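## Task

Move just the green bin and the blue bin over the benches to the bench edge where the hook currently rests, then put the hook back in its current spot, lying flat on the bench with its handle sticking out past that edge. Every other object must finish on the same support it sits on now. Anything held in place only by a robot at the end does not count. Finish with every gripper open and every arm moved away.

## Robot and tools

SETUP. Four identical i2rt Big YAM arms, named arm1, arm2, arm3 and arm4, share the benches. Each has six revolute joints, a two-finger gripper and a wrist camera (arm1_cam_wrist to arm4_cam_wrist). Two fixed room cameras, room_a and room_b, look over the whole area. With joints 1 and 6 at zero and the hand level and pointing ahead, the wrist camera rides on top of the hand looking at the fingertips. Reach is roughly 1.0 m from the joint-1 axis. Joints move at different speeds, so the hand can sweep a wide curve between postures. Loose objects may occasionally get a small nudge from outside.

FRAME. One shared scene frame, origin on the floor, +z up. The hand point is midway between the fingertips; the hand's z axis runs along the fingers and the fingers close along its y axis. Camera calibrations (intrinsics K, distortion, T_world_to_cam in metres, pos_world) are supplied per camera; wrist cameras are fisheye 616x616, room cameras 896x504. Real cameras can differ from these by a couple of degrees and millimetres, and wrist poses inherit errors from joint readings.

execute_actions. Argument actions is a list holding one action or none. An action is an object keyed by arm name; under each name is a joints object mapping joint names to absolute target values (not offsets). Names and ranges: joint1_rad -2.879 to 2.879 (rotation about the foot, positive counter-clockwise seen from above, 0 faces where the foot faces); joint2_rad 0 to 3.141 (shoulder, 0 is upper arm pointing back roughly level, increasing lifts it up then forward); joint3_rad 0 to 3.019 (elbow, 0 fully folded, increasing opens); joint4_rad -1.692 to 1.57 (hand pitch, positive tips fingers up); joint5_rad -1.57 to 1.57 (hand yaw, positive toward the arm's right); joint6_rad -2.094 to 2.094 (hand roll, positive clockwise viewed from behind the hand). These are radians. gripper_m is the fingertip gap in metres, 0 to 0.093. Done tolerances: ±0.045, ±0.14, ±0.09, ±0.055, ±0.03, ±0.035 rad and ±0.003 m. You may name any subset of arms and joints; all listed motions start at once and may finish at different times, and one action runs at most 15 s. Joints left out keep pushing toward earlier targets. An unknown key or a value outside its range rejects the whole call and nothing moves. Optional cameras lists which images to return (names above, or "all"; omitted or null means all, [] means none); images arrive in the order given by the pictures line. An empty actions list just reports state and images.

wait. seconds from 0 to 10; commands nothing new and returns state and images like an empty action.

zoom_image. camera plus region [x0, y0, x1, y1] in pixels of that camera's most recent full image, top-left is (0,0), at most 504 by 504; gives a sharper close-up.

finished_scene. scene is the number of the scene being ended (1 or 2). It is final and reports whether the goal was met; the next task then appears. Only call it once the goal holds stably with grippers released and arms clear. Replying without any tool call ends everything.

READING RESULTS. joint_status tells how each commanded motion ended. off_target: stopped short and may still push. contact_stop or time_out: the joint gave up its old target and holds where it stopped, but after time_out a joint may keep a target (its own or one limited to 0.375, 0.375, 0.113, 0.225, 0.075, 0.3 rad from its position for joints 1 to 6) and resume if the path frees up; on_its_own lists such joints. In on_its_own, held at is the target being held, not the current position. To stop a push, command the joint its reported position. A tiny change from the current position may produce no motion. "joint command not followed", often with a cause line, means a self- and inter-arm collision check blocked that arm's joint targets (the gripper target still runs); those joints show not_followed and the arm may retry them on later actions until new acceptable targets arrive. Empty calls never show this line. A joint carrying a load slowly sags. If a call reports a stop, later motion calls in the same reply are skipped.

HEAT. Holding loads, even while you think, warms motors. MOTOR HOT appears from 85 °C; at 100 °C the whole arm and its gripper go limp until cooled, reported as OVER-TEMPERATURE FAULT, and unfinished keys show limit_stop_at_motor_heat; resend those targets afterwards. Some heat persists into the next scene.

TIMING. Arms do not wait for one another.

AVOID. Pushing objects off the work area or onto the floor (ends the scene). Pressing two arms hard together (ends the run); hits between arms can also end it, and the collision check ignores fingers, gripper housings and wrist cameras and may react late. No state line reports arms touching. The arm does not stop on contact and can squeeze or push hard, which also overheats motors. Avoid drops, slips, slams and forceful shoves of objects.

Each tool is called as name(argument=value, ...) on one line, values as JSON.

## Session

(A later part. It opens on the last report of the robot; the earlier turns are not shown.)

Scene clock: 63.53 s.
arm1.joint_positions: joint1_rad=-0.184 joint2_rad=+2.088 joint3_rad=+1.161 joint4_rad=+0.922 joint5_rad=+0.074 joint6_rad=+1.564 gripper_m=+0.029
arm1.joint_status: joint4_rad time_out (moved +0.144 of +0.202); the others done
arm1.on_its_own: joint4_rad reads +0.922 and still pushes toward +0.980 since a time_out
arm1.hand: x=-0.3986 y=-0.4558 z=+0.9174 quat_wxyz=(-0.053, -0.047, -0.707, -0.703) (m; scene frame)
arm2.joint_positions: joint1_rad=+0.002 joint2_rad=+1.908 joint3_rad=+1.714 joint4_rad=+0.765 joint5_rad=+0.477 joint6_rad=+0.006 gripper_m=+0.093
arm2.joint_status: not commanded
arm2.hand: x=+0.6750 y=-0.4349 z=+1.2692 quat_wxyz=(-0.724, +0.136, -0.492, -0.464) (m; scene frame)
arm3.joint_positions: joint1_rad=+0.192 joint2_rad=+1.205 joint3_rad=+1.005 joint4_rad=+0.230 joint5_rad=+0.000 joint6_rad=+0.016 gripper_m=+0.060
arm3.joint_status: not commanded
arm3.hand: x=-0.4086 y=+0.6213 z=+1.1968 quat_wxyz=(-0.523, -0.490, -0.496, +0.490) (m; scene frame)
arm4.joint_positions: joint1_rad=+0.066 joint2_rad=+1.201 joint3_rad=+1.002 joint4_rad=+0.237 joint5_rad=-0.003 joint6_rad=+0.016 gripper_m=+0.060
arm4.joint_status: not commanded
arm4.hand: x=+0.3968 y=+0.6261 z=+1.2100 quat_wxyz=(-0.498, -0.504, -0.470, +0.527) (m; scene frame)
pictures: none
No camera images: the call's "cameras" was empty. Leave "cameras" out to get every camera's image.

execute_actions(actions=[{"arm1":{"joints":{"joint2_rad":1.94,"joint3_rad":0.87,"joint4_rad":1.13}}}], cameras=["arm1_cam_wrist"])

execute_actions(actions=[{"arm1":{"joints":{"joint2_rad":1.875,"joint3_rad":0.73,"joint4_rad":1.22}}}], cameras=["arm1_cam_wrist","room_b"])

Scene clock: 66.03 s.
arm1.joint_positions: joint1_rad=-0.184 joint2_rad=+1.971 joint3_rad=+0.855 joint4_rad=+1.074 joint5_rad=+0.074 joint6_rad=+1.564 gripper_m=+0.029
arm1.joint_status: joint4_rad time_out (moved +0.153 of +0.208); the others done
arm1.on_its_own: joint4_rad reads +1.074 and still pushes toward +1.130 since a time_out
arm1.hand: x=-0.4052 y=-0.5533 z=+0.8975 quat_wxyz=(-0.053, -0.047, -0.720, -0.690) (m; scene frame)
arm2.joint_positions: joint1_rad=+0.002 joint2_rad=+1.908 joint3_rad=+1.714 joint4_rad=+0.765 joint5_rad=+0.477 joint6_rad=+0.006 gripper_m=+0.093
arm2.joint_status: not commanded
arm2.hand: x=+0.6750 y=-0.4349 z=+1.2692 quat_wxyz=(-0.724, +0.136, -0.492, -0.464) (m; scene frame)
arm3.joint_positions: joint1_rad=+0.192 joint2_rad=+1.205 joint3_rad=+1.005 joint4_rad=+0.230 joint5_rad=+0.000 joint6_rad=+0.016 gripper_m=+0.060
arm3.joint_status: not commanded
arm3.hand: x=-0.4086 y=+0.6213 z=+1.1968 quat_wxyz=(-0.523, -0.490, -0.496, +0.490) (m; scene frame)
arm4.joint_positions: joint1_rad=+0.066 joint2_rad=+1.201 joint3_rad=+1.002 joint4_rad=+0.237 joint5_rad=-0.003 joint6_rad=+0.016 gripper_m=+0.060
arm4.joint_status: not commanded
arm4.hand: x=+0.3968 y=+0.6261 z=+1.2100 quat_wxyz=(-0.498, -0.504, -0.470, +0.527) (m; scene frame)
pictures: arm1_cam_wrist
camera_calibration (this result's frames):
arm1_cam_wrist: T_world_to_cam=[[-0.0152633, -0.0518907, -0.998536, 0.859841], [-0.887505, -0.459274, 0.0374331, -0.642752], [-0.460544, 0.886778, -0.0390432, 0.463182], [0, 0, 0, 1]] pos_world=[-0.344006, -0.661321, 0.900726]
Images, in order (width x height): arm1_cam_wrist 616x616.

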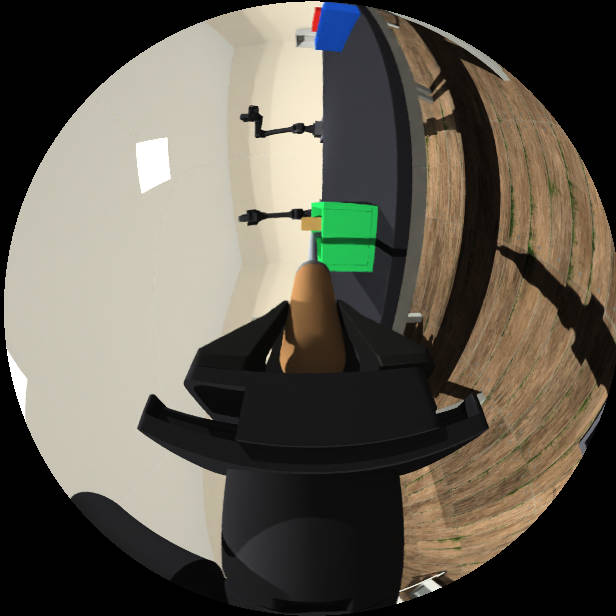

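not run: a stop came earlier in this reply.

execute_actions(actions=[{"arm1":{"joints":{"joint2_rad":1.87,"joint3_rad":0.71,"joint4_rad":1.24}}}], cameras=["arm1_cam_wrist","room_b"])

zoom_image(camera="arm1_cam_wrist", region=[280,150,460,330])

Scene clock: 68.23 s.
arm1.joint_positions: joint1_rad=-0.184 joint2_rad=+1.911 joint3_rad=+0.699 joint4_rad=+1.174 joint5_rad=+0.074 joint6_rad=+1.564 gripper_m=+0.029
arm1.joint_status: joint4_rad time_out (moved +0.100 of +0.166); the others done
arm1.on_its_own: joint4_rad reads +1.174 and still pushes toward +1.240 since a time_out
arm1.hand: x=-0.4088 y=-0.6064 z=+0.8961 quat_wxyz=(-0.053, -0.047, -0.718, -0.692) (m; scene frame)
arm2.joint_positions: joint1_rad=+0.002 joint2_rad=+1.908 joint3_rad=+1.714 joint4_rad=+0.765 joint5_rad=+0.477 joint6_rad=+0.006 gripper_m=+0.093
arm2.joint_status: not commanded
arm2.hand: x=+0.6750 y=-0.4349 z=+1.2692 quat_wxyz=(-0.724, +0.136, -0.492, -0.464) (m; scene frame)
arm3.joint_positions: joint1_rad=+0.192 joint2_rad=+1.205 joint3_rad=+1.005 joint4_rad=+0.230 joint5_rad=+0.000 joint6_rad=+0.016 gripper_m=+0.060
arm3.joint_status: not commanded
arm3.hand: x=-0.4086 y=+0.6213 z=+1.1968 quat_wxyz=(-0.523, -0.490, -0.496, +0.490) (m; scene frame)
arm4.joint_positions: joint1_rad=+0.066 joint2_rad=+1.201 joint3_rad=+1.002 joint4_rad=+0.237 joint5_rad=-0.003 joint6_rad=+0.016 gripper_m=+0.060
arm4.joint_status: not commanded
arm4.hand: x=+0.3968 y=+0.6261 z=+1.2100 quat_wxyz=(-0.498, -0.504, -0.470, +0.527) (m; scene frame)
pictures: arm1_cam_wrist, room_b
camera_calibration (this result's frames):
arm1_cam_wrist: T_world_to_cam=[[-0.0149796, -0.0477098, -0.998749, 0.858417], [-0.887515, -0.459427, 0.0352579, -0.668418], [-0.460535, 0.886933, -0.0354611, 0.505423], [0, 0, 0, 1]] pos_world=[-0.347608, -0.714411, 0.898833]
Images, in order (width x height): arm1_cam_wrist 616x616, room_b 896x504.

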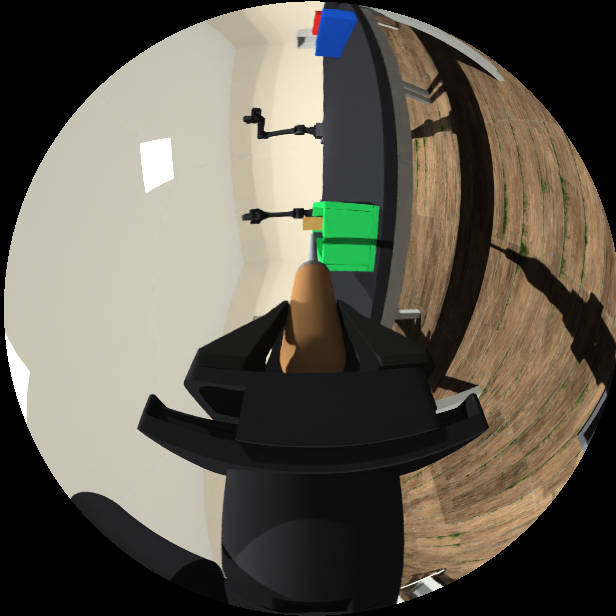

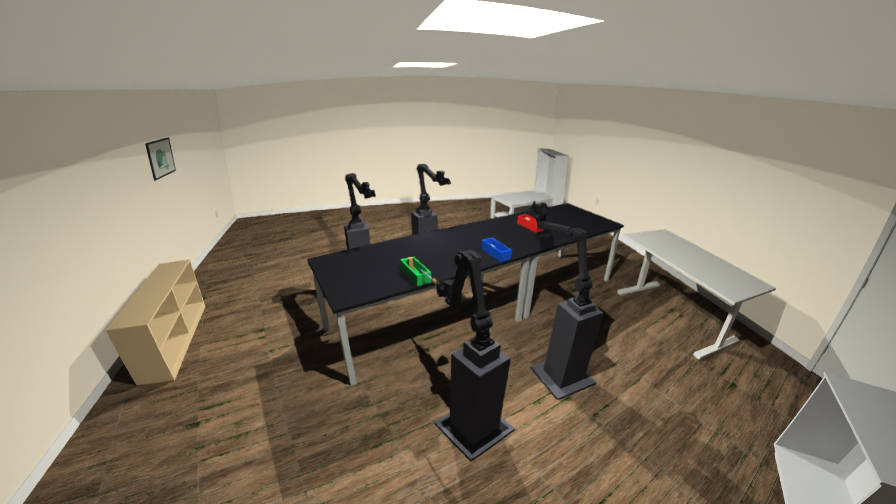

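Region (280, 150, 460, 330) of arm1_cam_wrist's 616x616 image, scaled by 2.800, with more detail than that image has.

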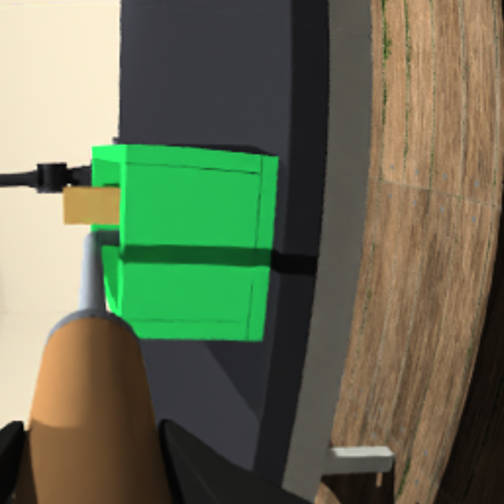

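execute_actions(actions=[{"arm1":{"joints":{"joint3_rad":0.88}}}], cameras=[])

execute_actions(actions=[{"arm1":{"joints":{"joint2_rad":1.7}}}], cameras=[])

execute_actions(actions=[{"arm1":{"joints":{"joint3_rad":1.5,"joint1_rad":-0.846}}}], cameras=[])

execute_actions(actions=[{"arm1":{"joints":{"joint2_rad":2.35,"joint3_rad":2.03,"joint4_rad":0.7,"joint5_rad":-0.8}}}], cameras=[])

execute_actions(actions=[{"arm1":{"joints":{"joint2_rad":2.53}}}], cameras=["arm1_cam_wrist","room_b"])

Scene clock: 69.73 s.
arm1.joint_positions: joint1_rad=-0.184 joint2_rad=+1.906 joint3_rad=+0.834 joint4_rad=+1.183 joint5_rad=+0.074 joint6_rad=+1.564 gripper_m=+0.029
arm1.joint_status: all done
arm1.on_its_own: joint4_rad reads +1.183 and still pushes toward +1.240 since a time_out
arm1.hand: x=-0.4058 y=-0.5610 z=+0.9555 quat_wxyz=(-0.053, -0.048, -0.665, -0.743) (m; scene frame)
arm2.joint_positions: joint1_rad=+0.002 joint2_rad=+1.908 joint3_rad=+1.714 joint4_rad=+0.765 joint5_rad=+0.477 joint6_rad=+0.006 gripper_m=+0.093
arm2.joint_status: not commanded
arm2.hand: x=+0.6750 y=-0.4349 z=+1.2692 quat_wxyz=(-0.724, +0.136, -0.492, -0.464) (m; scene frame)
arm3.joint_positions: joint1_rad=+0.192 joint2_rad=+1.205 joint3_rad=+1.005 joint4_rad=+0.230 joint5_rad=+0.000 joint6_rad=+0.016 gripper_m=+0.060
arm3.joint_status: not commanded
arm3.hand: x=-0.4086 y=+0.6213 z=+1.1968 quat_wxyz=(-0.523, -0.490, -0.496, +0.490) (m; scene frame)
arm4.joint_positions: joint1_rad=+0.066 joint2_rad=+1.201 joint3_rad=+1.002 joint4_rad=+0.237 joint5_rad=-0.003 joint6_rad=+0.016 gripper_m=+0.060
arm4.joint_status: not commanded
arm4.hand: x=+0.3968 y=+0.6261 z=+1.2100 quat_wxyz=(-0.498, -0.504, -0.470, +0.527) (m; scene frame)
pictures: none
No camera images: the call's "cameras" was empty. Leave "cameras" out to get every camera's image.

Scene clock: 70.93 s.
arm1.joint_positions: joint1_rad=-0.184 joint2_rad=+1.724 joint3_rad=+0.834 joint4_rad=+1.197 joint5_rad=+0.074 joint6_rad=+1.564 gripper_m=+0.029
arm1.joint_status: all done
arm1.hand: x=-0.4069 y=-0.5771 z=+1.0699 quat_wxyz=(-0.052, -0.048, -0.589, -0.805) (m; scene frame)
arm2.joint_positions: joint1_rad=+0.002 joint2_rad=+1.908 joint3_rad=+1.714 joint4_rad=+0.765 joint5_rad=+0.477 joint6_rad=+0.006 gripper_m=+0.093
arm2.joint_status: not commanded
arm2.hand: x=+0.6750 y=-0.4349 z=+1.2692 quat_wxyz=(-0.724, +0.136, -0.492, -0.464) (m; scene frame)
arm3.joint_positions: joint1_rad=+0.192 joint2_rad=+1.205 joint3_rad=+1.005 joint4_rad=+0.230 joint5_rad=+0.000 joint6_rad=+0.016 gripper_m=+0.060
arm3.joint_status: not commanded
arm3.hand: x=-0.4086 y=+0.6213 z=+1.1968 quat_wxyz=(-0.523, -0.490, -0.496, +0.490) (m; scene frame)
arm4.joint_positions: joint1_rad=+0.066 joint2_rad=+1.201 joint3_rad=+1.002 joint4_rad=+0.237 joint5_rad=-0.003 joint6_rad=+0.016 gripper_m=+0.060
arm4.joint_status: not commanded
arm4.hand: x=+0.3968 y=+0.6261 z=+1.2100 quat_wxyz=(-0.498, -0.504, -0.470, +0.527) (m; scene frame)
pictures: none
No camera images: the call's "cameras" was empty. Leave "cameras" out to get every camera's image.

Scene clock: 72.70 s.
arm1.joint_positions: joint1_rad=-0.841 joint2_rad=+1.724 joint3_rad=+1.425 joint4_rad=+1.205 joint5_rad=+0.075 joint6_rad=+1.564 gripper_m=+0.029
arm1.joint_status: all done
arm1.hand: x=-0.0123 y=-0.7083 z=+1.3732 quat_wxyz=(-0.349, -0.148, -0.293, -0.878) (m; scene frame)
arm2.joint_positions: joint1_rad=+0.002 joint2_rad=+1.908 joint3_rad=+1.714 joint4_rad=+0.765 joint5_rad=+0.477 joint6_rad=+0.006 gripper_m=+0.093
arm2.joint_status: not commanded
arm2.hand: x=+0.6750 y=-0.4349 z=+1.2692 quat_wxyz=(-0.724, +0.136, -0.492, -0.464) (m; scene frame)
arm3.joint_positions: joint1_rad=+0.192 joint2_rad=+1.205 joint3_rad=+1.005 joint4_rad=+0.230 joint5_rad=+0.000 joint6_rad=+0.016 gripper_m=+0.060
arm3.joint_status: not commanded
arm3.hand: x=-0.4086 y=+0.6213 z=+1.1968 quat_wxyz=(-0.523, -0.490, -0.496, +0.490) (m; scene frame)
arm4.joint_positions: joint1_rad=+0.066 joint2_rad=+1.201 joint3_rad=+1.002 joint4_rad=+0.237 joint5_rad=-0.003 joint6_rad=+0.016 gripper_m=+0.060
arm4.joint_status: not commanded
arm4.hand: x=+0.3968 y=+0.6261 z=+1.2100 quat_wxyz=(-0.498, -0.504, -0.470, +0.527) (m; scene frame)
pictures: none
No camera images: the call's "cameras" was empty. Leave "cameras" out to get every camera's image.

Scene clock: 74.67 s.
arm1.joint_positions: joint1_rad=-0.842 joint2_rad=+2.387 joint3_rad=+1.952 joint4_rad=+0.663 joint5_rad=-0.803 joint6_rad=+1.564 gripper_m=+0.029
arm1.joint_status: all done
arm1.hand: x=+0.0291 y=-0.4565 z=+1.0213 quat_wxyz=(-0.031, +0.085, -0.643, -0.760) (m; scene frame)
arm2.joint_positions: joint1_rad=+0.002 joint2_rad=+1.908 joint3_rad=+1.714 joint4_rad=+0.765 joint5_rad=+0.477 joint6_rad=+0.006 gripper_m=+0.093
arm2.joint_status: not commanded
arm2.hand: x=+0.6750 y=-0.4349 z=+1.2692 quat_wxyz=(-0.724, +0.136, -0.492, -0.464) (m; scene frame)
arm3.joint_positions: joint1_rad=+0.192 joint2_rad=+1.205 joint3_rad=+1.005 joint4_rad=+0.230 joint5_rad=+0.000 joint6_rad=+0.016 gripper_m=+0.060
arm3.joint_status: not commanded
arm3.hand: x=-0.4086 y=+0.6213 z=+1.1968 quat_wxyz=(-0.523, -0.490, -0.496, +0.490) (m; scene frame)
arm4.joint_positions: joint1_rad=+0.066 joint2_rad=+1.201 joint3_rad=+1.002 joint4_rad=+0.237 joint5_rad=-0.003 joint6_rad=+0.016 gripper_m=+0.060
arm4.joint_status: not commanded
arm4.hand: x=+0.3968 y=+0.6261 z=+1.2100 quat_wxyz=(-0.498, -0.504, -0.470, +0.527) (m; scene frame)
pictures: none
No camera images: the call's "cameras" was empty. Leave "cameras" out to get every camera's image.

Scene clock: 75.93 s.
arm1.joint_positions: joint1_rad=-0.842 joint2_rad=+2.576 joint3_rad=+1.970 joint4_rad=+0.685 joint5_rad=-0.802 joint6_rad=+1.571 gripper_m=+0.029
arm1.joint_status: all done
arm1.hand: x=+0.0329 y=-0.4523 z=+0.8718 quat_wxyz=(+0.008, +0.047, -0.686, -0.726) (m; scene frame)
arm2.joint_positions: joint1_rad=+0.002 joint2_rad=+1.908 joint3_rad=+1.714 joint4_rad=+0.765 joint5_rad=+0.477 joint6_rad=+0.006 gripper_m=+0.093
arm2.joint_status: not commanded
arm2.hand: x=+0.6750 y=-0.4349 z=+1.2692 quat_wxyz=(-0.724, +0.136, -0.492, -0.464) (m; scene frame)
arm3.joint_positions: joint1_rad=+0.192 joint2_rad=+1.205 joint3_rad=+1.005 joint4_rad=+0.230 joint5_rad=+0.000 joint6_rad=+0.016 gripper_m=+0.060
arm3.joint_status: not commanded
arm3.hand: x=-0.4086 y=+0.6213 z=+1.1968 quat_wxyz=(-0.523, -0.490, -0.496, +0.490) (m; scene frame)
arm4.joint_positions: joint1_rad=+0.066 joint2_rad=+1.201 joint3_rad=+1.002 joint4_rad=+0.237 joint5_rad=-0.003 joint6_rad=+0.016 gripper_m=+0.060
arm4.joint_status: not commanded
arm4.hand: x=+0.3968 y=+0.6261 z=+1.2100 quat_wxyz=(-0.498, -0.504, -0.470, +0.527) (m; scene frame)
pictures: arm1_cam_wrist, room_b
camera_calibration (this result's frames):
arm1_cam_wrist: T_world_to_cam=[[0.0354832, 0.0453235, -0.998342, 0.888162], [-0.765591, -0.640859, -0.0563049, -0.210947], [-0.642348, 0.766319, 0.0119595, 0.48141], [0, 0, 0, 1]] pos_world=[0.116219, -0.544356, 0.869054]
Images, in order (width x height): arm1_cam_wrist 616x616, room_b 896x504.

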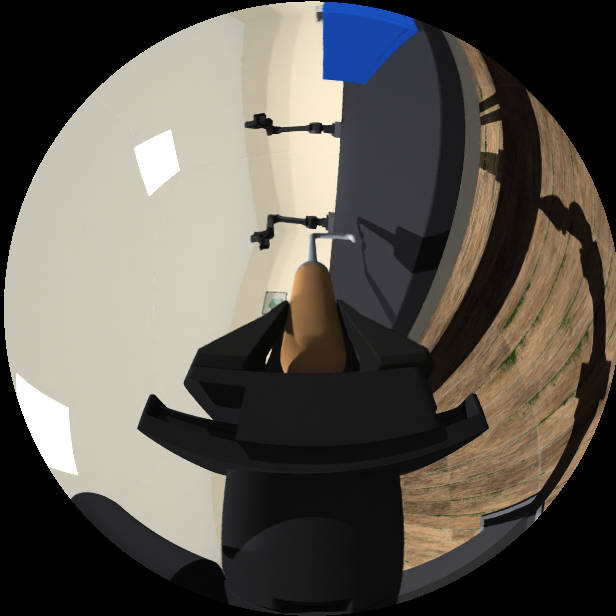

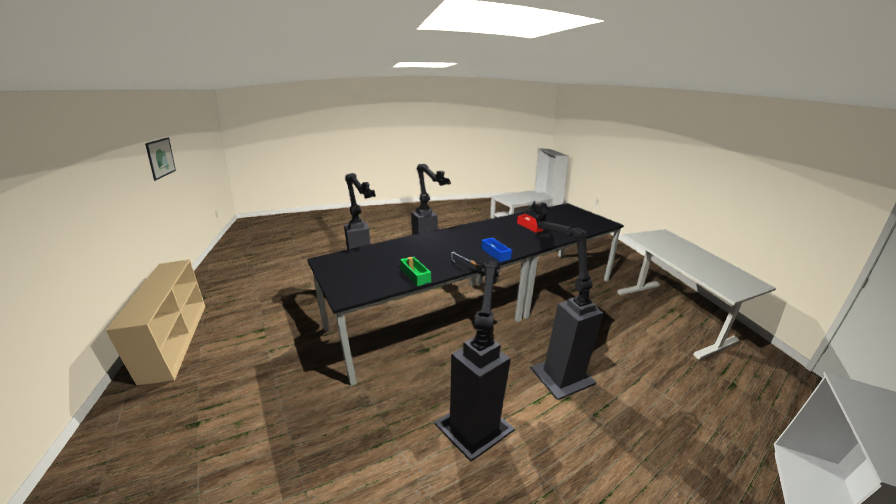

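execute_actions(actions=[{"arm1":{"joints":{"joint2_rad":2.58,"joint6_rad":0.8,"joint5_rad":-0.868}}}], cameras=[])

execute_actions(actions=[{"arm1":{"joints":{"joint2_rad":2.63,"joint6_rad":0}}}], cameras=[])

execute_actions(actions=[{"arm1":{"joints":{"joint2_rad":2.67}}}], cameras=["arm1_cam_wrist"])

Scene clock: 77.97 s.
arm1.joint_positions: joint1_rad=-0.842 joint2_rad=+2.592 joint3_rad=+1.972 joint4_rad=+0.685 joint5_rad=-0.873 joint6_rad=+0.807 gripper_m=+0.029
arm1.joint_status: all done
arm1.hand: x=+0.0206 y=-0.4539 z=+0.8587 quat_wxyz=(-0.236, +0.320, -0.613, -0.682) (m; scene frame)
arm2.joint_positions: joint1_rad=+0.002 joint2_rad=+1.908 joint3_rad=+1.714 joint4_rad=+0.765 joint5_rad=+0.477 joint6_rad=+0.006 gripper_m=+0.093
arm2.joint_status: not commanded
arm2.hand: x=+0.6750 y=-0.4349 z=+1.2692 quat_wxyz=(-0.724, +0.136, -0.492, -0.464) (m; scene frame)
arm3.joint_positions: joint1_rad=+0.192 joint2_rad=+1.205 joint3_rad=+1.005 joint4_rad=+0.230 joint5_rad=+0.000 joint6_rad=+0.016 gripper_m=+0.060
arm3.joint_status: not commanded
arm3.hand: x=-0.4086 y=+0.6213 z=+1.1968 quat_wxyz=(-0.523, -0.490, -0.496, +0.490) (m; scene frame)
arm4.joint_positions: joint1_rad=+0.066 joint2_rad=+1.201 joint3_rad=+1.002 joint4_rad=+0.237 joint5_rad=-0.003 joint6_rad=+0.016 gripper_m=+0.060
arm4.joint_status: not commanded
arm4.hand: x=+0.3968 y=+0.6261 z=+1.2100 quat_wxyz=(-0.498, -0.504, -0.470, +0.527) (m; scene frame)
pictures: none
No camera images: the call's "cameras" was empty. Leave "cameras" out to get every camera's image.

Scene clock: 79.70 s.
arm1.joint_positions: joint1_rad=-0.842 joint2_rad=+2.637 joint3_rad=+1.972 joint4_rad=+0.685 joint5_rad=-0.873 joint6_rad=+0.007 gripper_m=+0.029
arm1.joint_status: all done
arm1.hand: x=+0.0179 y=-0.4569 z=+0.8204 quat_wxyz=(-0.467, +0.534, -0.456, -0.537) (m; scene frame)
arm2.joint_positions: joint1_rad=+0.002 joint2_rad=+1.908 joint3_rad=+1.714 joint4_rad=+0.765 joint5_rad=+0.477 joint6_rad=+0.006 gripper_m=+0.093
arm2.joint_status: not commanded
arm2.hand: x=+0.6750 y=-0.4349 z=+1.2692 quat_wxyz=(-0.724, +0.136, -0.492, -0.464) (m; scene frame)
arm3.joint_positions: joint1_rad=+0.192 joint2_rad=+1.205 joint3_rad=+1.005 joint4_rad=+0.230 joint5_rad=+0.000 joint6_rad=+0.016 gripper_m=+0.060
arm3.joint_status: not commanded
arm3.hand: x=-0.4086 y=+0.6213 z=+1.1968 quat_wxyz=(-0.523, -0.490, -0.496, +0.490) (m; scene frame)
arm4.joint_positions: joint1_rad=+0.066 joint2_rad=+1.201 joint3_rad=+1.002 joint4_rad=+0.237 joint5_rad=-0.003 joint6_rad=+0.016 gripper_m=+0.060
arm4.joint_status: not commanded
arm4.hand: x=+0.3968 y=+0.6261 z=+1.2100 quat_wxyz=(-0.498, -0.504, -0.470, +0.527) (m; scene frame)
pictures: none
No camera images: the call's "cameras" was empty. Leave "cameras" out to get every camera's image.

Scene clock: 80.37 s.
arm1.joint_positions: joint1_rad=-0.842 joint2_rad=+2.660 joint3_rad=+1.976 joint4_rad=+0.690 joint5_rad=-0.870 joint6_rad=-0.001 gripper_m=+0.029
arm1.joint_status: all done
arm1.hand: x=+0.0172 y=-0.4583 z=+0.8032 quat_wxyz=(-0.465, +0.535, -0.460, -0.535) (m; scene frame)
arm2.joint_positions: joint1_rad=+0.002 joint2_rad=+1.908 joint3_rad=+1.714 joint4_rad=+0.765 joint5_rad=+0.477 joint6_rad=+0.006 gripper_m=+0.093
arm2.joint_status: not commanded
arm2.hand: x=+0.6750 y=-0.4349 z=+1.2692 quat_wxyz=(-0.724, +0.136, -0.492, -0.464) (m; scene frame)
arm3.joint_positions: joint1_rad=+0.192 joint2_rad=+1.205 joint3_rad=+1.005 joint4_rad=+0.230 joint5_rad=+0.000 joint6_rad=+0.016 gripper_m=+0.060
arm3.joint_status: not commanded
arm3.hand: x=-0.4086 y=+0.6213 z=+1.1968 quat_wxyz=(-0.523, -0.490, -0.496, +0.490) (m; scene frame)
arm4.joint_positions: joint1_rad=+0.066 joint2_rad=+1.201 joint3_rad=+1.002 joint4_rad=+0.237 joint5_rad=-0.003 joint6_rad=+0.016 gripper_m=+0.060
arm4.joint_status: not commanded
arm4.hand: x=+0.3968 y=+0.6261 z=+1.2100 quat_wxyz=(-0.498, -0.504, -0.470, +0.527) (m; scene frame)
pictures: arm1_cam_wrist
camera_calibration (this result's frames):
arm1_cam_wrist: T_world_to_cam=[[0.99123, 0.131532, -0.0127648, 0.052053], [0.0656981, -0.574293, -0.816009, 0.395731], [-0.114662, 0.808014, -0.577898, 0.96059], [0, 0, 0, 1]] pos_world=[0.0325482, -0.555751, 0.878708]
Images, in order (width x height): arm1_cam_wrist 616x616.

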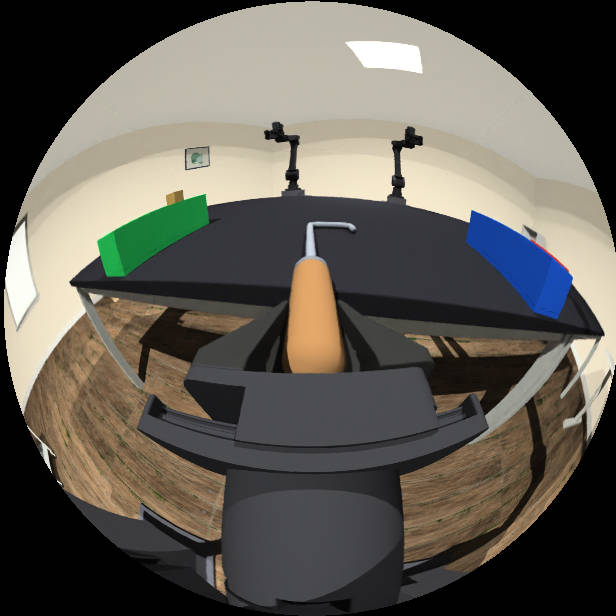

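execute_actions(actions=[{"arm1":{"joints":{"gripper_m":0.093}},"arm2":{"joints":{"joint3_rad":1.67,"joint4_rad":0.81}}}], cameras=[])

execute_actions(actions=[{"arm1":{"joints":{"joint2_rad":2.1}}}], cameras=[])

execute_actions(actions=[{"arm1":{"joints":{"joint1_rad":0.1,"joint2_rad":1.2,"joint3_rad":1.4}},"arm2":{"joints":{"joint1_rad":0.835,"joint2_rad":2.15}}}], cameras=[])

execute_actions(actions=[{"arm2":{"joints":{"joint2_rad":2.455}}}], cameras=["arm2_cam_wrist"])

Scene clock: 81.60 s.
arm1.joint_positions: joint1_rad=-0.842 joint2_rad=+2.660 joint3_rad=+1.976 joint4_rad=+0.690 joint5_rad=-0.870 joint6_rad=-0.001 gripper_m=+0.093
arm1.joint_status: all done
arm1.hand: x=+0.0172 y=-0.4583 z=+0.8032 quat_wxyz=(-0.465, +0.535, -0.460, -0.535) (m; scene frame)
arm2.joint_positions: joint1_rad=+0.002 joint2_rad=+1.905 joint3_rad=+1.670 joint4_rad=+0.786 joint5_rad=+0.477 joint6_rad=+0.006 gripper_m=+0.093
arm2.joint_status: all done
arm2.hand: x=+0.6746 y=-0.4365 z=+1.2504 quat_wxyz=(-0.722, +0.143, -0.497, -0.459) (m; scene frame)
arm3.joint_positions: joint1_rad=+0.192 joint2_rad=+1.205 joint3_rad=+1.005 joint4_rad=+0.230 joint5_rad=+0.000 joint6_rad=+0.016 gripper_m=+0.060
arm3.joint_status: not commanded
arm3.hand: x=-0.4086 y=+0.6213 z=+1.1968 quat_wxyz=(-0.523, -0.490, -0.496, +0.490) (m; scene frame)
arm4.joint_positions: joint1_rad=+0.066 joint2_rad=+1.201 joint3_rad=+1.002 joint4_rad=+0.237 joint5_rad=-0.003 joint6_rad=+0.016 gripper_m=+0.060
arm4.joint_status: not commanded
arm4.hand: x=+0.3968 y=+0.6261 z=+1.2100 quat_wxyz=(-0.498, -0.504, -0.470, +0.527) (m; scene frame)
pictures: none
No camera images: the call's "cameras" was empty. Leave "cameras" out to get every camera's image.

Scene clock: 83.53 s.
arm1.joint_positions: joint1_rad=-0.842 joint2_rad=+2.116 joint3_rad=+2.025 joint4_rad=+0.702 joint5_rad=-0.869 joint6_rad=-0.001 gripper_m=+0.093
arm1.joint_status: all done
arm1.hand: x=-0.0235 y=-0.5044 z=+1.2882 quat_wxyz=(-0.654, +0.512, -0.229, -0.507) (m; scene frame)
arm2.joint_positions: joint1_rad=+0.002 joint2_rad=+1.905 joint3_rad=+1.670 joint4_rad=+0.786 joint5_rad=+0.477 joint6_rad=+0.006 gripper_m=+0.093
arm2.joint_status: not commanded
arm2.hand: x=+0.6746 y=-0.4365 z=+1.2504 quat_wxyz=(-0.722, +0.143, -0.497, -0.459) (m; scene frame)
arm3.joint_positions: joint1_rad=+0.192 joint2_rad=+1.205 joint3_rad=+1.005 joint4_rad=+0.230 joint5_rad=+0.000 joint6_rad=+0.016 gripper_m=+0.060
arm3.joint_status: not commanded
arm3.hand: x=-0.4086 y=+0.6213 z=+1.1968 quat_wxyz=(-0.523, -0.490, -0.496, +0.490) (m; scene frame)
arm4.joint_positions: joint1_rad=+0.066 joint2_rad=+1.201 joint3_rad=+1.002 joint4_rad=+0.237 joint5_rad=-0.003 joint6_rad=+0.016 gripper_m=+0.060
arm4.joint_status: not commanded
arm4.hand: x=+0.3968 y=+0.6261 z=+1.2100 quat_wxyz=(-0.498, -0.504, -0.470, +0.527) (m; scene frame)
pictures: none
No camera images: the call's "cameras" was empty. Leave "cameras" out to get every camera's image.

Scene clock: 85.47 s.
arm1.joint_positions: joint1_rad=+0.095 joint2_rad=+1.209 joint3_rad=+1.401 joint4_rad=+0.701 joint5_rad=-0.870 joint6_rad=-0.001 gripper_m=+0.093
arm1.joint_status: all done
arm1.hand: x=-0.6829 y=-0.7910 z=+1.5237 quat_wxyz=(-0.429, +0.484, +0.120, -0.753) (m; scene frame)
arm2.joint_positions: joint1_rad=+0.826 joint2_rad=+2.153 joint3_rad=+1.657 joint4_rad=+0.799 joint5_rad=+0.474 joint6_rad=+0.005 gripper_m=+0.093
arm2.joint_status: all done
arm2.hand: x=+0.0162 y=-0.4678 z=+1.0533 quat_wxyz=(-0.472, +0.428, -0.427, -0.642) (m; scene frame)
arm3.joint_positions: joint1_rad=+0.192 joint2_rad=+1.205 joint3_rad=+1.005 joint4_rad=+0.230 joint5_rad=+0.000 joint6_rad=+0.016 gripper_m=+0.060
arm3.joint_status: not commanded
arm3.hand: x=-0.4086 y=+0.6213 z=+1.1968 quat_wxyz=(-0.523, -0.490, -0.496, +0.490) (m; scene frame)
arm4.joint_positions: joint1_rad=+0.066 joint2_rad=+1.201 joint3_rad=+1.002 joint4_rad=+0.237 joint5_rad=-0.003 joint6_rad=+0.016 gripper_m=+0.060
arm4.joint_status: not commanded
arm4.hand: x=+0.3968 y=+0.6261 z=+1.2100 quat_wxyz=(-0.498, -0.504, -0.470, +0.527) (m; scene frame)
pictures: none
No camera images: the call's "cameras" was empty. Leave "cameras" out to get every camera's image.

Scene clock: 86.90 s.
arm1.joint_positions: joint1_rad=+0.095 joint2_rad=+1.209 joint3_rad=+1.401 joint4_rad=+0.701 joint5_rad=-0.870 joint6_rad=-0.001 gripper_m=+0.093
arm1.joint_status: not commanded
arm1.hand: x=-0.6829 y=-0.7910 z=+1.5237 quat_wxyz=(-0.429, +0.484, +0.120, -0.753) (m; scene frame)
arm2.joint_positions: joint1_rad=+0.826 joint2_rad=+2.456 joint3_rad=+1.646 joint4_rad=+0.800 joint5_rad=+0.474 joint6_rad=+0.005 gripper_m=+0.093
arm2.joint_status: all done
arm2.hand: x=+0.0096 y=-0.4598 z=+0.7967 quat_wxyz=(-0.453, +0.542, -0.457, -0.541) (m; scene frame)
arm3.joint_positions: joint1_rad=+0.192 joint2_rad=+1.205 joint3_rad=+1.005 joint4_rad=+0.230 joint5_rad=+0.000 joint6_rad=+0.016 gripper_m=+0.060
arm3.joint_status: not commanded
arm3.hand: x=-0.4086 y=+0.6213 z=+1.1968 quat_wxyz=(-0.523, -0.490, -0.496, +0.490) (m; scene frame)
arm4.joint_positions: joint1_rad=+0.066 joint2_rad=+1.201 joint3_rad=+1.002 joint4_rad=+0.237 joint5_rad=-0.003 joint6_rad=+0.016 gripper_m=+0.060
arm4.joint_status: not commanded
arm4.hand: x=+0.3968 y=+0.6261 z=+1.2100 quat_wxyz=(-0.498, -0.504, -0.470, +0.527) (m; scene frame)
pictures: arm2_cam_wrist
camera_calibration (this result's frames):
arm2_cam_wrist: T_world_to_cam=[[0.983292, 0.182028, 0.00145179, 0.071396], [0.109609, -0.585687, -0.803092, 0.374784], [-0.145335, 0.789833, -0.595853, 0.96162], [0, 0, 0, 1]] pos_world=[0.0284742, -0.553009, 0.873867]
Images, in order (width x height): arm2_cam_wrist 616x616.

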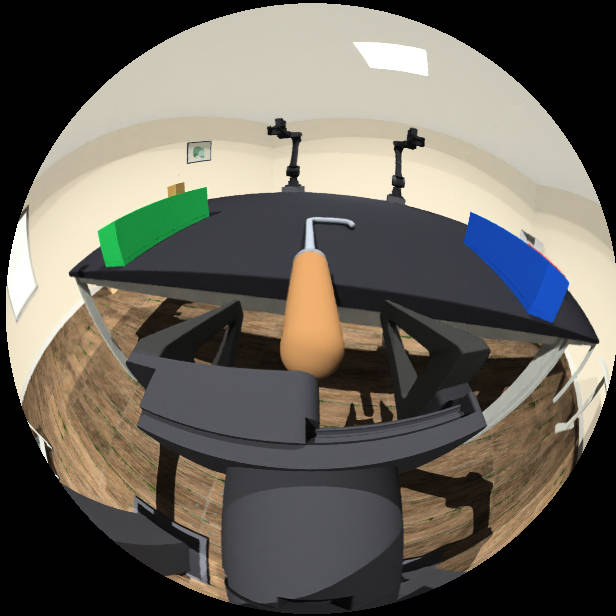

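execute_actions(actions=[{"arm2":{"joints":{"gripper_m":0}}}], cameras=[])

execute_actions(actions=[{"arm2":{"joints":{"joint2_rad":2.385,"joint6_rad":0.9}}}], cameras=[])

execute_actions(actions=[{"arm2":{"joints":{"joint2_rad":2.34,"joint6_rad":1.58}}}], cameras=[])

execute_actions(actions=[{"arm2":{"joints":{"joint2_rad":2.2,"joint3_rad":1.88,"joint4_rad":0.7}}}], cameras=[])

execute_actions(actions=[{"arm2":{"joints":{"joint1_rad":-0.518,"joint5_rad":-0.695}}}], cameras=[])

execute_actions(actions=[{"arm2":{"joints":{"joint2_rad":2.39}}}], cameras=["arm2_cam_wrist"])

Scene clock: 88.03 s.
arm1.joint_positions: joint1_rad=+0.095 joint2_rad=+1.209 joint3_rad=+1.401 joint4_rad=+0.701 joint5_rad=-0.870 joint6_rad=-0.001 gripper_m=+0.093
arm1.joint_status: not commanded
arm1.hand: x=-0.6829 y=-0.7910 z=+1.5237 quat_wxyz=(-0.429, +0.484, +0.120, -0.753) (m; scene frame)
arm2.joint_positions: joint1_rad=+0.826 joint2_rad=+2.456 joint3_rad=+1.646 joint4_rad=+0.800 joint5_rad=+0.473 joint6_rad=+0.004 gripper_m=+0.029
arm2.joint_status: gripper_m off_target (ended at +0.029, target +0.000)
arm2.hand: x=+0.0095 y=-0.4598 z=+0.7967 quat_wxyz=(-0.453, +0.542, -0.457, -0.541) (m; scene frame)
arm3.joint_positions: joint1_rad=+0.192 joint2_rad=+1.205 joint3_rad=+1.005 joint4_rad=+0.230 joint5_rad=+0.000 joint6_rad=+0.016 gripper_m=+0.060
arm3.joint_status: not commanded
arm3.hand: x=-0.4086 y=+0.6213 z=+1.1968 quat_wxyz=(-0.523, -0.490, -0.496, +0.490) (m; scene frame)
arm4.joint_positions: joint1_rad=+0.066 joint2_rad=+1.201 joint3_rad=+1.002 joint4_rad=+0.237 joint5_rad=-0.003 joint6_rad=+0.016 gripper_m=+0.060
arm4.joint_status: not commanded
arm4.hand: x=+0.3968 y=+0.6261 z=+1.2100 quat_wxyz=(-0.498, -0.504, -0.470, +0.527) (m; scene frame)
pictures: none
No camera images: the call's "cameras" was empty. Leave "cameras" out to get every camera's image.

Scene clock: 89.83 s.
arm1.joint_positions: joint1_rad=+0.095 joint2_rad=+1.209 joint3_rad=+1.401 joint4_rad=+0.701 joint5_rad=-0.870 joint6_rad=-0.001 gripper_m=+0.093
arm1.joint_status: not commanded
arm1.hand: x=-0.6829 y=-0.7910 z=+1.5237 quat_wxyz=(-0.429, +0.484, +0.120, -0.753) (m; scene frame)
arm2.joint_positions: joint1_rad=+0.826 joint2_rad=+2.410 joint3_rad=+1.646 joint4_rad=+0.800 joint5_rad=+0.478 joint6_rad=+0.878 gripper_m=+0.029
arm2.joint_status: all done
arm2.hand: x=+0.0085 y=-0.4571 z=+0.8346 quat_wxyz=(-0.180, +0.283, -0.634, -0.697) (m; scene frame)
arm3.joint_positions: joint1_rad=+0.192 joint2_rad=+1.205 joint3_rad=+1.005 joint4_rad=+0.230 joint5_rad=+0.000 joint6_rad=+0.016 gripper_m=+0.060
arm3.joint_status: not commanded
arm3.hand: x=-0.4086 y=+0.6213 z=+1.1968 quat_wxyz=(-0.523, -0.490, -0.496, +0.490) (m; scene frame)
arm4.joint_positions: joint1_rad=+0.066 joint2_rad=+1.201 joint3_rad=+1.002 joint4_rad=+0.237 joint5_rad=-0.003 joint6_rad=+0.016 gripper_m=+0.060
arm4.joint_status: not commanded
arm4.hand: x=+0.3968 y=+0.6261 z=+1.2100 quat_wxyz=(-0.498, -0.504, -0.470, +0.527) (m; scene frame)
pictures: none
No camera images: the call's "cameras" was empty. Leave "cameras" out to get every camera's image.

Scene clock: 91.50 s.
arm1.joint_positions: joint1_rad=+0.095 joint2_rad=+1.209 joint3_rad=+1.401 joint4_rad=+0.701 joint5_rad=-0.870 joint6_rad=-0.001 gripper_m=+0.093
arm1.joint_status: not commanded
arm1.hand: x=-0.6829 y=-0.7910 z=+1.5237 quat_wxyz=(-0.429, +0.484, +0.120, -0.753) (m; scene frame)
arm2.joint_positions: joint1_rad=+0.827 joint2_rad=+2.386 joint3_rad=+1.646 joint4_rad=+0.800 joint5_rad=+0.476 joint6_rad=+1.571 gripper_m=+0.029
arm2.joint_status: all done
arm2.hand: x=+0.0071 y=-0.4567 z=+0.8549 quat_wxyz=(+0.073, +0.048, -0.685, -0.724) (m; scene frame)
arm3.joint_positions: joint1_rad=+0.192 joint2_rad=+1.205 joint3_rad=+1.005 joint4_rad=+0.230 joint5_rad=+0.000 joint6_rad=+0.016 gripper_m=+0.060
arm3.joint_status: not commanded
arm3.hand: x=-0.4086 y=+0.6213 z=+1.1968 quat_wxyz=(-0.523, -0.490, -0.496, +0.490) (m; scene frame)
arm4.joint_positions: joint1_rad=+0.066 joint2_rad=+1.201 joint3_rad=+1.002 joint4_rad=+0.237 joint5_rad=-0.003 joint6_rad=+0.016 gripper_m=+0.060
arm4.joint_status: not commanded
arm4.hand: x=+0.3968 y=+0.6261 z=+1.2100 quat_wxyz=(-0.498, -0.504, -0.470, +0.527) (m; scene frame)
pictures: none
No camera images: the call's "cameras" was empty. Leave "cameras" out to get every camera's image.

Scene clock: 92.93 s.
arm1.joint_positions: joint1_rad=+0.095 joint2_rad=+1.209 joint3_rad=+1.401 joint4_rad=+0.701 joint5_rad=-0.870 joint6_rad=-0.001 gripper_m=+0.093
arm1.joint_status: not commanded
arm1.hand: x=-0.6829 y=-0.7910 z=+1.5237 quat_wxyz=(-0.429, +0.484, +0.120, -0.753) (m; scene frame)
arm2.joint_positions: joint1_rad=+0.827 joint2_rad=+2.226 joint3_rad=+1.822 joint4_rad=+0.680 joint5_rad=+0.476 joint6_rad=+1.573 gripper_m=+0.029
arm2.joint_status: all done
arm2.hand: x=-0.0059 y=-0.4389 z=+1.0596 quat_wxyz=(+0.114, +0.006, -0.614, -0.781) (m; scene frame)
arm3.joint_positions: joint1_rad=+0.192 joint2_rad=+1.205 joint3_rad=+1.005 joint4_rad=+0.230 joint5_rad=+0.000 joint6_rad=+0.016 gripper_m=+0.060
arm3.joint_status: not commanded
arm3.hand: x=-0.4086 y=+0.6213 z=+1.1968 quat_wxyz=(-0.523, -0.490, -0.496, +0.490) (m; scene frame)
arm4.joint_positions: joint1_rad=+0.066 joint2_rad=+1.201 joint3_rad=+1.002 joint4_rad=+0.237 joint5_rad=-0.003 joint6_rad=+0.016 gripper_m=+0.060
arm4.joint_status: not commanded
arm4.hand: x=+0.3968 y=+0.6261 z=+1.2100 quat_wxyz=(-0.498, -0.504, -0.470, +0.527) (m; scene frame)
pictures: none
No camera images: the call's "cameras" was empty. Leave "cameras" out to get every camera's image.

Scene clock: 95.40 s.
arm1.joint_positions: joint1_rad=+0.095 joint2_rad=+1.209 joint3_rad=+1.401 joint4_rad=+0.701 joint5_rad=-0.870 joint6_rad=-0.001 gripper_m=+0.093
arm1.joint_status: not commanded
arm1.hand: x=-0.6829 y=-0.7910 z=+1.5237 quat_wxyz=(-0.429, +0.484, +0.120, -0.753) (m; scene frame)
arm2.joint_positions: joint1_rad=-0.516 joint2_rad=+2.238 joint3_rad=+1.822 joint4_rad=+0.680 joint5_rad=-0.700 joint6_rad=+1.575 gripper_m=+0.029
arm2.joint_status: all done
arm2.hand: x=+0.9234 y=-0.4557 z=+1.0389 quat_wxyz=(-0.055, +0.059, -0.628, -0.774) (m; scene frame)
arm3.joint_positions: joint1_rad=+0.192 joint2_rad=+1.205 joint3_rad=+1.005 joint4_rad=+0.230 joint5_rad=+0.000 joint6_rad=+0.016 gripper_m=+0.060
arm3.joint_status: not commanded
arm3.hand: x=-0.4086 y=+0.6213 z=+1.1968 quat_wxyz=(-0.523, -0.490, -0.496, +0.490) (m; scene frame)
arm4.joint_positions: joint1_rad=+0.066 joint2_rad=+1.201 joint3_rad=+1.002 joint4_rad=+0.237 joint5_rad=-0.003 joint6_rad=+0.016 gripper_m=+0.060
arm4.joint_status: not commanded
arm4.hand: x=+0.3968 y=+0.6261 z=+1.2100 quat_wxyz=(-0.498, -0.504, -0.470, +0.527) (m; scene frame)
pictures: none
No camera images: the call's "cameras" was empty. Leave "cameras" out to get every camera's image.

Scene clock: 96.63 s.
arm1.joint_positions: joint1_rad=+0.095 joint2_rad=+1.209 joint3_rad=+1.401 joint4_rad=+0.701 joint5_rad=-0.870 joint6_rad=-0.001 gripper_m=+0.093
arm1.joint_status: not commanded
arm1.hand: x=-0.6829 y=-0.7910 z=+1.5237 quat_wxyz=(-0.429, +0.484, +0.120, -0.753) (m; scene frame)
arm2.joint_positions: joint1_rad=-0.516 joint2_rad=+2.435 joint3_rad=+1.827 joint4_rad=+0.685 joint5_rad=-0.697 joint6_rad=+1.577 gripper_m=+0.029
arm2.joint_status: all done
arm2.hand: x=+0.9327 y=-0.4435 z=+0.8761 quat_wxyz=(-0.013, +0.014, -0.684, -0.729) (m; scene frame)
arm3.joint_positions: joint1_rad=+0.192 joint2_rad=+1.205 joint3_rad=+1.005 joint4_rad=+0.230 joint5_rad=+0.000 joint6_rad=+0.016 gripper_m=+0.060
arm3.joint_status: not commanded
arm3.hand: x=-0.4086 y=+0.6213 z=+1.1968 quat_wxyz=(-0.523, -0.490, -0.496, +0.490) (m; scene frame)
arm4.joint_positions: joint1_rad=+0.066 joint2_rad=+1.201 joint3_rad=+1.002 joint4_rad=+0.237 joint5_rad=-0.003 joint6_rad=+0.016 gripper_m=+0.060
arm4.joint_status: not commanded
arm4.hand: x=+0.3968 y=+0.6261 z=+1.2100 quat_wxyz=(-0.498, -0.504, -0.470, +0.527) (m; scene frame)
pictures: arm2_cam_wrist
camera_calibration (this result's frames):
arm2_cam_wrist: T_world_to_cam=[[0.0439323, 0.0727996, -0.996379, 0.862582], [-0.802613, -0.5913, -0.0785917, 0.560511], [-0.59488, 0.803159, 0.0324528, 1.005], [0, 0, 0, 1]] pos_world=[1.00984, -0.538543, 0.870894]
Images, in order (width x height): arm2_cam_wrist 616x616.

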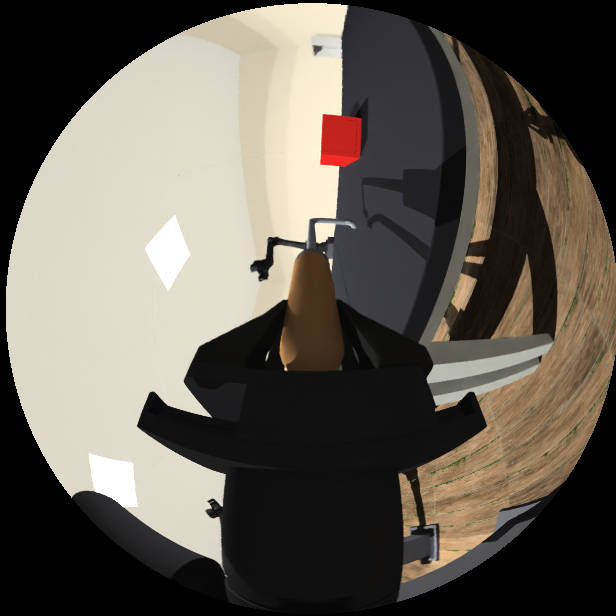

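execute_actions(actions=[{"arm2":{"joints":{"joint2_rad":2.45,"joint6_rad":0.8}}}], cameras=[])

execute_actions(actions=[{"arm2":{"joints":{"joint2_rad":2.5,"joint6_rad":0}}}], cameras=[])

execute_actions(actions=[{"arm2":{"joints":{"joint2_rad":2.54}}}], cameras=[])

execute_actions(actions=[{"arm2":{"joints":{"gripper_m":0.093}}}], cameras=["arm2_cam_wrist"])

execute_actions(actions=[{"arm2":{"joints":{"joint2_rad":1.5}}}], cameras=["room_b","arm4_cam_wrist"])

Scene clock: 98.77 s.
arm1.joint_positions: joint1_rad=+0.095 joint2_rad=+1.209 joint3_rad=+1.401 joint4_rad=+0.701 joint5_rad=-0.870 joint6_rad=-0.001 gripper_m=+0.093
arm1.joint_status: not commanded
arm1.hand: x=-0.6829 y=-0.7910 z=+1.5237 quat_wxyz=(-0.429, +0.484, +0.120, -0.753) (m; scene frame)
arm2.joint_positions: joint1_rad=-0.516 joint2_rad=+2.466 joint3_rad=+1.828 joint4_rad=+0.685 joint5_rad=-0.697 joint6_rad=+0.809 gripper_m=+0.029
arm2.joint_status: all done
arm2.hand: x=+0.9323 y=-0.4437 z=+0.8498 quat_wxyz=(-0.275, +0.267, -0.640, -0.666) (m; scene frame)
arm3.joint_positions: joint1_rad=+0.192 joint2_rad=+1.205 joint3_rad=+1.005 joint4_rad=+0.230 joint5_rad=+0.000 joint6_rad=+0.016 gripper_m=+0.060
arm3.joint_status: not commanded
arm3.hand: x=-0.4086 y=+0.6213 z=+1.1968 quat_wxyz=(-0.523, -0.490, -0.496, +0.490) (m; scene frame)
arm4.joint_positions: joint1_rad=+0.066 joint2_rad=+1.201 joint3_rad=+1.002 joint4_rad=+0.237 joint5_rad=-0.003 joint6_rad=+0.016 gripper_m=+0.060
arm4.joint_status: not commanded
arm4.hand: x=+0.3968 y=+0.6261 z=+1.2100 quat_wxyz=(-0.498, -0.504, -0.470, +0.527) (m; scene frame)
pictures: none
No camera images: the call's "cameras" was empty. Leave "cameras" out to get every camera's image.

Scene clock: 100.50 s.
arm1.joint_positions: joint1_rad=+0.095 joint2_rad=+1.209 joint3_rad=+1.401 joint4_rad=+0.701 joint5_rad=-0.870 joint6_rad=-0.001 gripper_m=+0.093
arm1.joint_status: not commanded
arm1.hand: x=-0.6829 y=-0.7910 z=+1.5237 quat_wxyz=(-0.429, +0.484, +0.120, -0.753) (m; scene frame)
arm2.joint_positions: joint1_rad=-0.516 joint2_rad=+2.511 joint3_rad=+1.828 joint4_rad=+0.685 joint5_rad=-0.698 joint6_rad=+0.009 gripper_m=+0.029
arm2.joint_status: all done
arm2.hand: x=+0.9305 y=-0.4454 z=+0.8122 quat_wxyz=(-0.498, +0.496, -0.501, -0.505) (m; scene frame)
arm3.joint_positions: joint1_rad=+0.192 joint2_rad=+1.205 joint3_rad=+1.005 joint4_rad=+0.230 joint5_rad=+0.000 joint6_rad=+0.016 gripper_m=+0.060
arm3.joint_status: not commanded
arm3.hand: x=-0.4086 y=+0.6213 z=+1.1968 quat_wxyz=(-0.523, -0.490, -0.496, +0.490) (m; scene frame)
arm4.joint_positions: joint1_rad=+0.066 joint2_rad=+1.201 joint3_rad=+1.002 joint4_rad=+0.237 joint5_rad=-0.003 joint6_rad=+0.016 gripper_m=+0.060
arm4.joint_status: not commanded
arm4.hand: x=+0.3968 y=+0.6261 z=+1.2100 quat_wxyz=(-0.498, -0.504, -0.470, +0.527) (m; scene frame)
pictures: none
No camera images: the call's "cameras" was empty. Leave "cameras" out to get every camera's image.

Scene clock: 101.23 s.
arm1.joint_positions: joint1_rad=+0.095 joint2_rad=+1.209 joint3_rad=+1.401 joint4_rad=+0.701 joint5_rad=-0.870 joint6_rad=-0.001 gripper_m=+0.093
arm1.joint_status: not commanded
arm1.hand: x=-0.6829 y=-0.7910 z=+1.5237 quat_wxyz=(-0.429, +0.484, +0.120, -0.753) (m; scene frame)
arm2.joint_positions: joint1_rad=-0.516 joint2_rad=+2.530 joint3_rad=+1.831 joint4_rad=+0.688 joint5_rad=-0.696 joint6_rad=-0.003 gripper_m=+0.029
arm2.joint_status: all done
arm2.hand: x=+0.9301 y=-0.4461 z=+0.7973 quat_wxyz=(-0.496, +0.499, -0.503, -0.502) (m; scene frame)
arm3.joint_positions: joint1_rad=+0.192 joint2_rad=+1.205 joint3_rad=+1.005 joint4_rad=+0.230 joint5_rad=+0.000 joint6_rad=+0.016 gripper_m=+0.060
arm3.joint_status: not commanded
arm3.hand: x=-0.4086 y=+0.6213 z=+1.1968 quat_wxyz=(-0.523, -0.490, -0.496, +0.490) (m; scene frame)
arm4.joint_positions: joint1_rad=+0.066 joint2_rad=+1.201 joint3_rad=+1.002 joint4_rad=+0.237 joint5_rad=-0.003 joint6_rad=+0.016 gripper_m=+0.060
arm4.joint_status: not commanded
arm4.hand: x=+0.3968 y=+0.6261 z=+1.2100 quat_wxyz=(-0.498, -0.504, -0.470, +0.527) (m; scene frame)
pictures: none
No camera images: the call's "cameras" was empty. Leave "cameras" out to get every camera's image.

Scene clock: 101.93 s.
arm1.joint_positions: joint1_rad=+0.095 joint2_rad=+1.209 joint3_rad=+1.401 joint4_rad=+0.701 joint5_rad=-0.870 joint6_rad=-0.001 gripper_m=+0.093
arm1.joint_status: not commanded
arm1.hand: x=-0.6829 y=-0.7910 z=+1.5237 quat_wxyz=(-0.429, +0.484, +0.120, -0.753) (m; scene frame)
arm2.joint_positions: joint1_rad=-0.516 joint2_rad=+2.530 joint3_rad=+1.832 joint4_rad=+0.688 joint5_rad=-0.696 joint6_rad=-0.003 gripper_m=+0.093
arm2.joint_status: all done
arm2.hand: x=+0.9303 y=-0.4458 z=+0.7979 quat_wxyz=(-0.496, +0.499, -0.503, -0.502) (m; scene frame)
arm3.joint_positions: joint1_rad=+0.192 joint2_rad=+1.205 joint3_rad=+1.005 joint4_rad=+0.230 joint5_rad=+0.000 joint6_rad=+0.016 gripper_m=+0.060
arm3.joint_status: not commanded
arm3.hand: x=-0.4086 y=+0.6213 z=+1.1968 quat_wxyz=(-0.523, -0.490, -0.496, +0.490) (m; scene frame)
arm4.joint_positions: joint1_rad=+0.066 joint2_rad=+1.201 joint3_rad=+1.002 joint4_rad=+0.237 joint5_rad=-0.003 joint6_rad=+0.016 gripper_m=+0.060
arm4.joint_status: not commanded
arm4.hand: x=+0.3968 y=+0.6261 z=+1.2100 quat_wxyz=(-0.498, -0.504, -0.470, +0.527) (m; scene frame)
pictures: arm2_cam_wrist
camera_calibration (this result's frames):
arm2_cam_wrist: T_world_to_cam=[[0.999929, 0.0114136, -0.00354716, -0.923989], [0.00394972, -0.595661, -0.803226, 0.376895], [-0.0112806, 0.803155, -0.595663, 0.966205], [0, 0, 0, 1]] pos_world=[0.933334, -0.540965, 0.874987]
Images, in order (width x height): arm2_cam_wrist 616x616.

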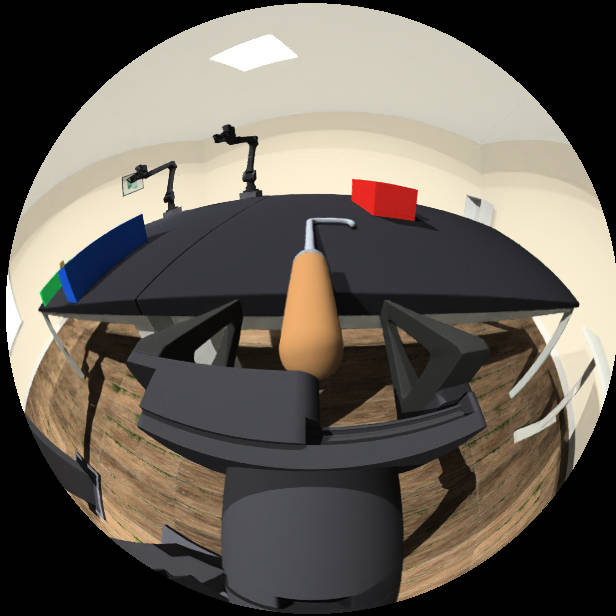

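Scene clock: 104.10 s.
arm1.joint_positions: joint1_rad=+0.095 joint2_rad=+1.209 joint3_rad=+1.401 joint4_rad=+0.701 joint5_rad=-0.870 joint6_rad=-0.001 gripper_m=+0.093
arm1.joint_status: not commanded
arm1.hand: x=-0.6829 y=-0.7910 z=+1.5237 quat_wxyz=(-0.429, +0.484, +0.120, -0.753) (m; scene frame)
arm2.joint_positions: joint1_rad=-0.516 joint2_rad=+1.509 joint3_rad=+1.871 joint4_rad=+0.701 joint5_rad=-0.694 joint6_rad=-0.003 gripper_m=+0.093
arm2.joint_status: all done
arm2.hand: x=+0.7130 y=-0.7146 z=+1.5821 quat_wxyz=(-0.789, +0.396, -0.074, -0.464) (m; scene frame)
arm3.joint_positions: joint1_rad=+0.192 joint2_rad=+1.205 joint3_rad=+1.005 joint4_rad=+0.230 joint5_rad=+0.000 joint6_rad=+0.016 gripper_m=+0.060
arm3.joint_status: not commanded
arm3.hand: x=-0.4086 y=+0.6213 z=+1.1968 quat_wxyz=(-0.523, -0.490, -0.496, +0.490) (m; scene frame)
arm4.joint_positions: joint1_rad=+0.066 joint2_rad=+1.201 joint3_rad=+1.002 joint4_rad=+0.237 joint5_rad=-0.003 joint6_rad=+0.016 gripper_m=+0.060
arm4.joint_status: not commanded
arm4.hand: x=+0.3968 y=+0.6261 z=+1.2100 quat_wxyz=(-0.498, -0.504, -0.470, +0.527) (m; scene frame)
pictures: arm4_cam_wrist, room_b
camera_calibration (this result's frames):
arm4_cam_wrist: T_world_to_cam=[[-0.998729, 0.0499022, -0.00707953, 0.36916], [0.0326807, 0.534226, -0.84471, 0.679363], [-0.0383708, -0.843867, -0.535178, 1.31551], [0, 0, 0, 1]] pos_world=[0.396966, 0.728764, 1.28051]
Images, in order (width x height): arm4_cam_wrist 616x616, room_b 896x504.

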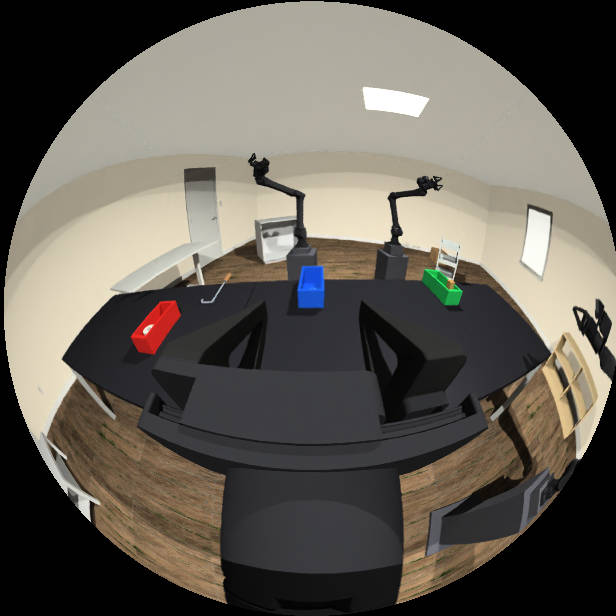

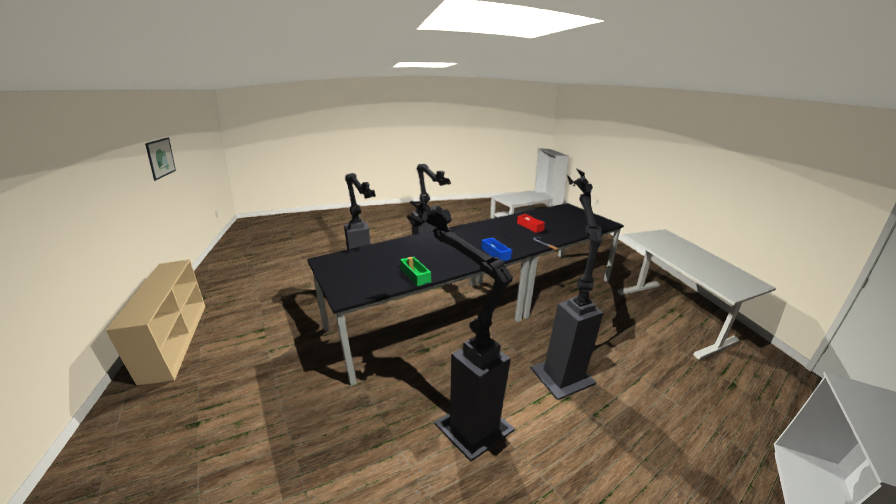

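finished_scene(scene=2)

The scene is finished: the task was done.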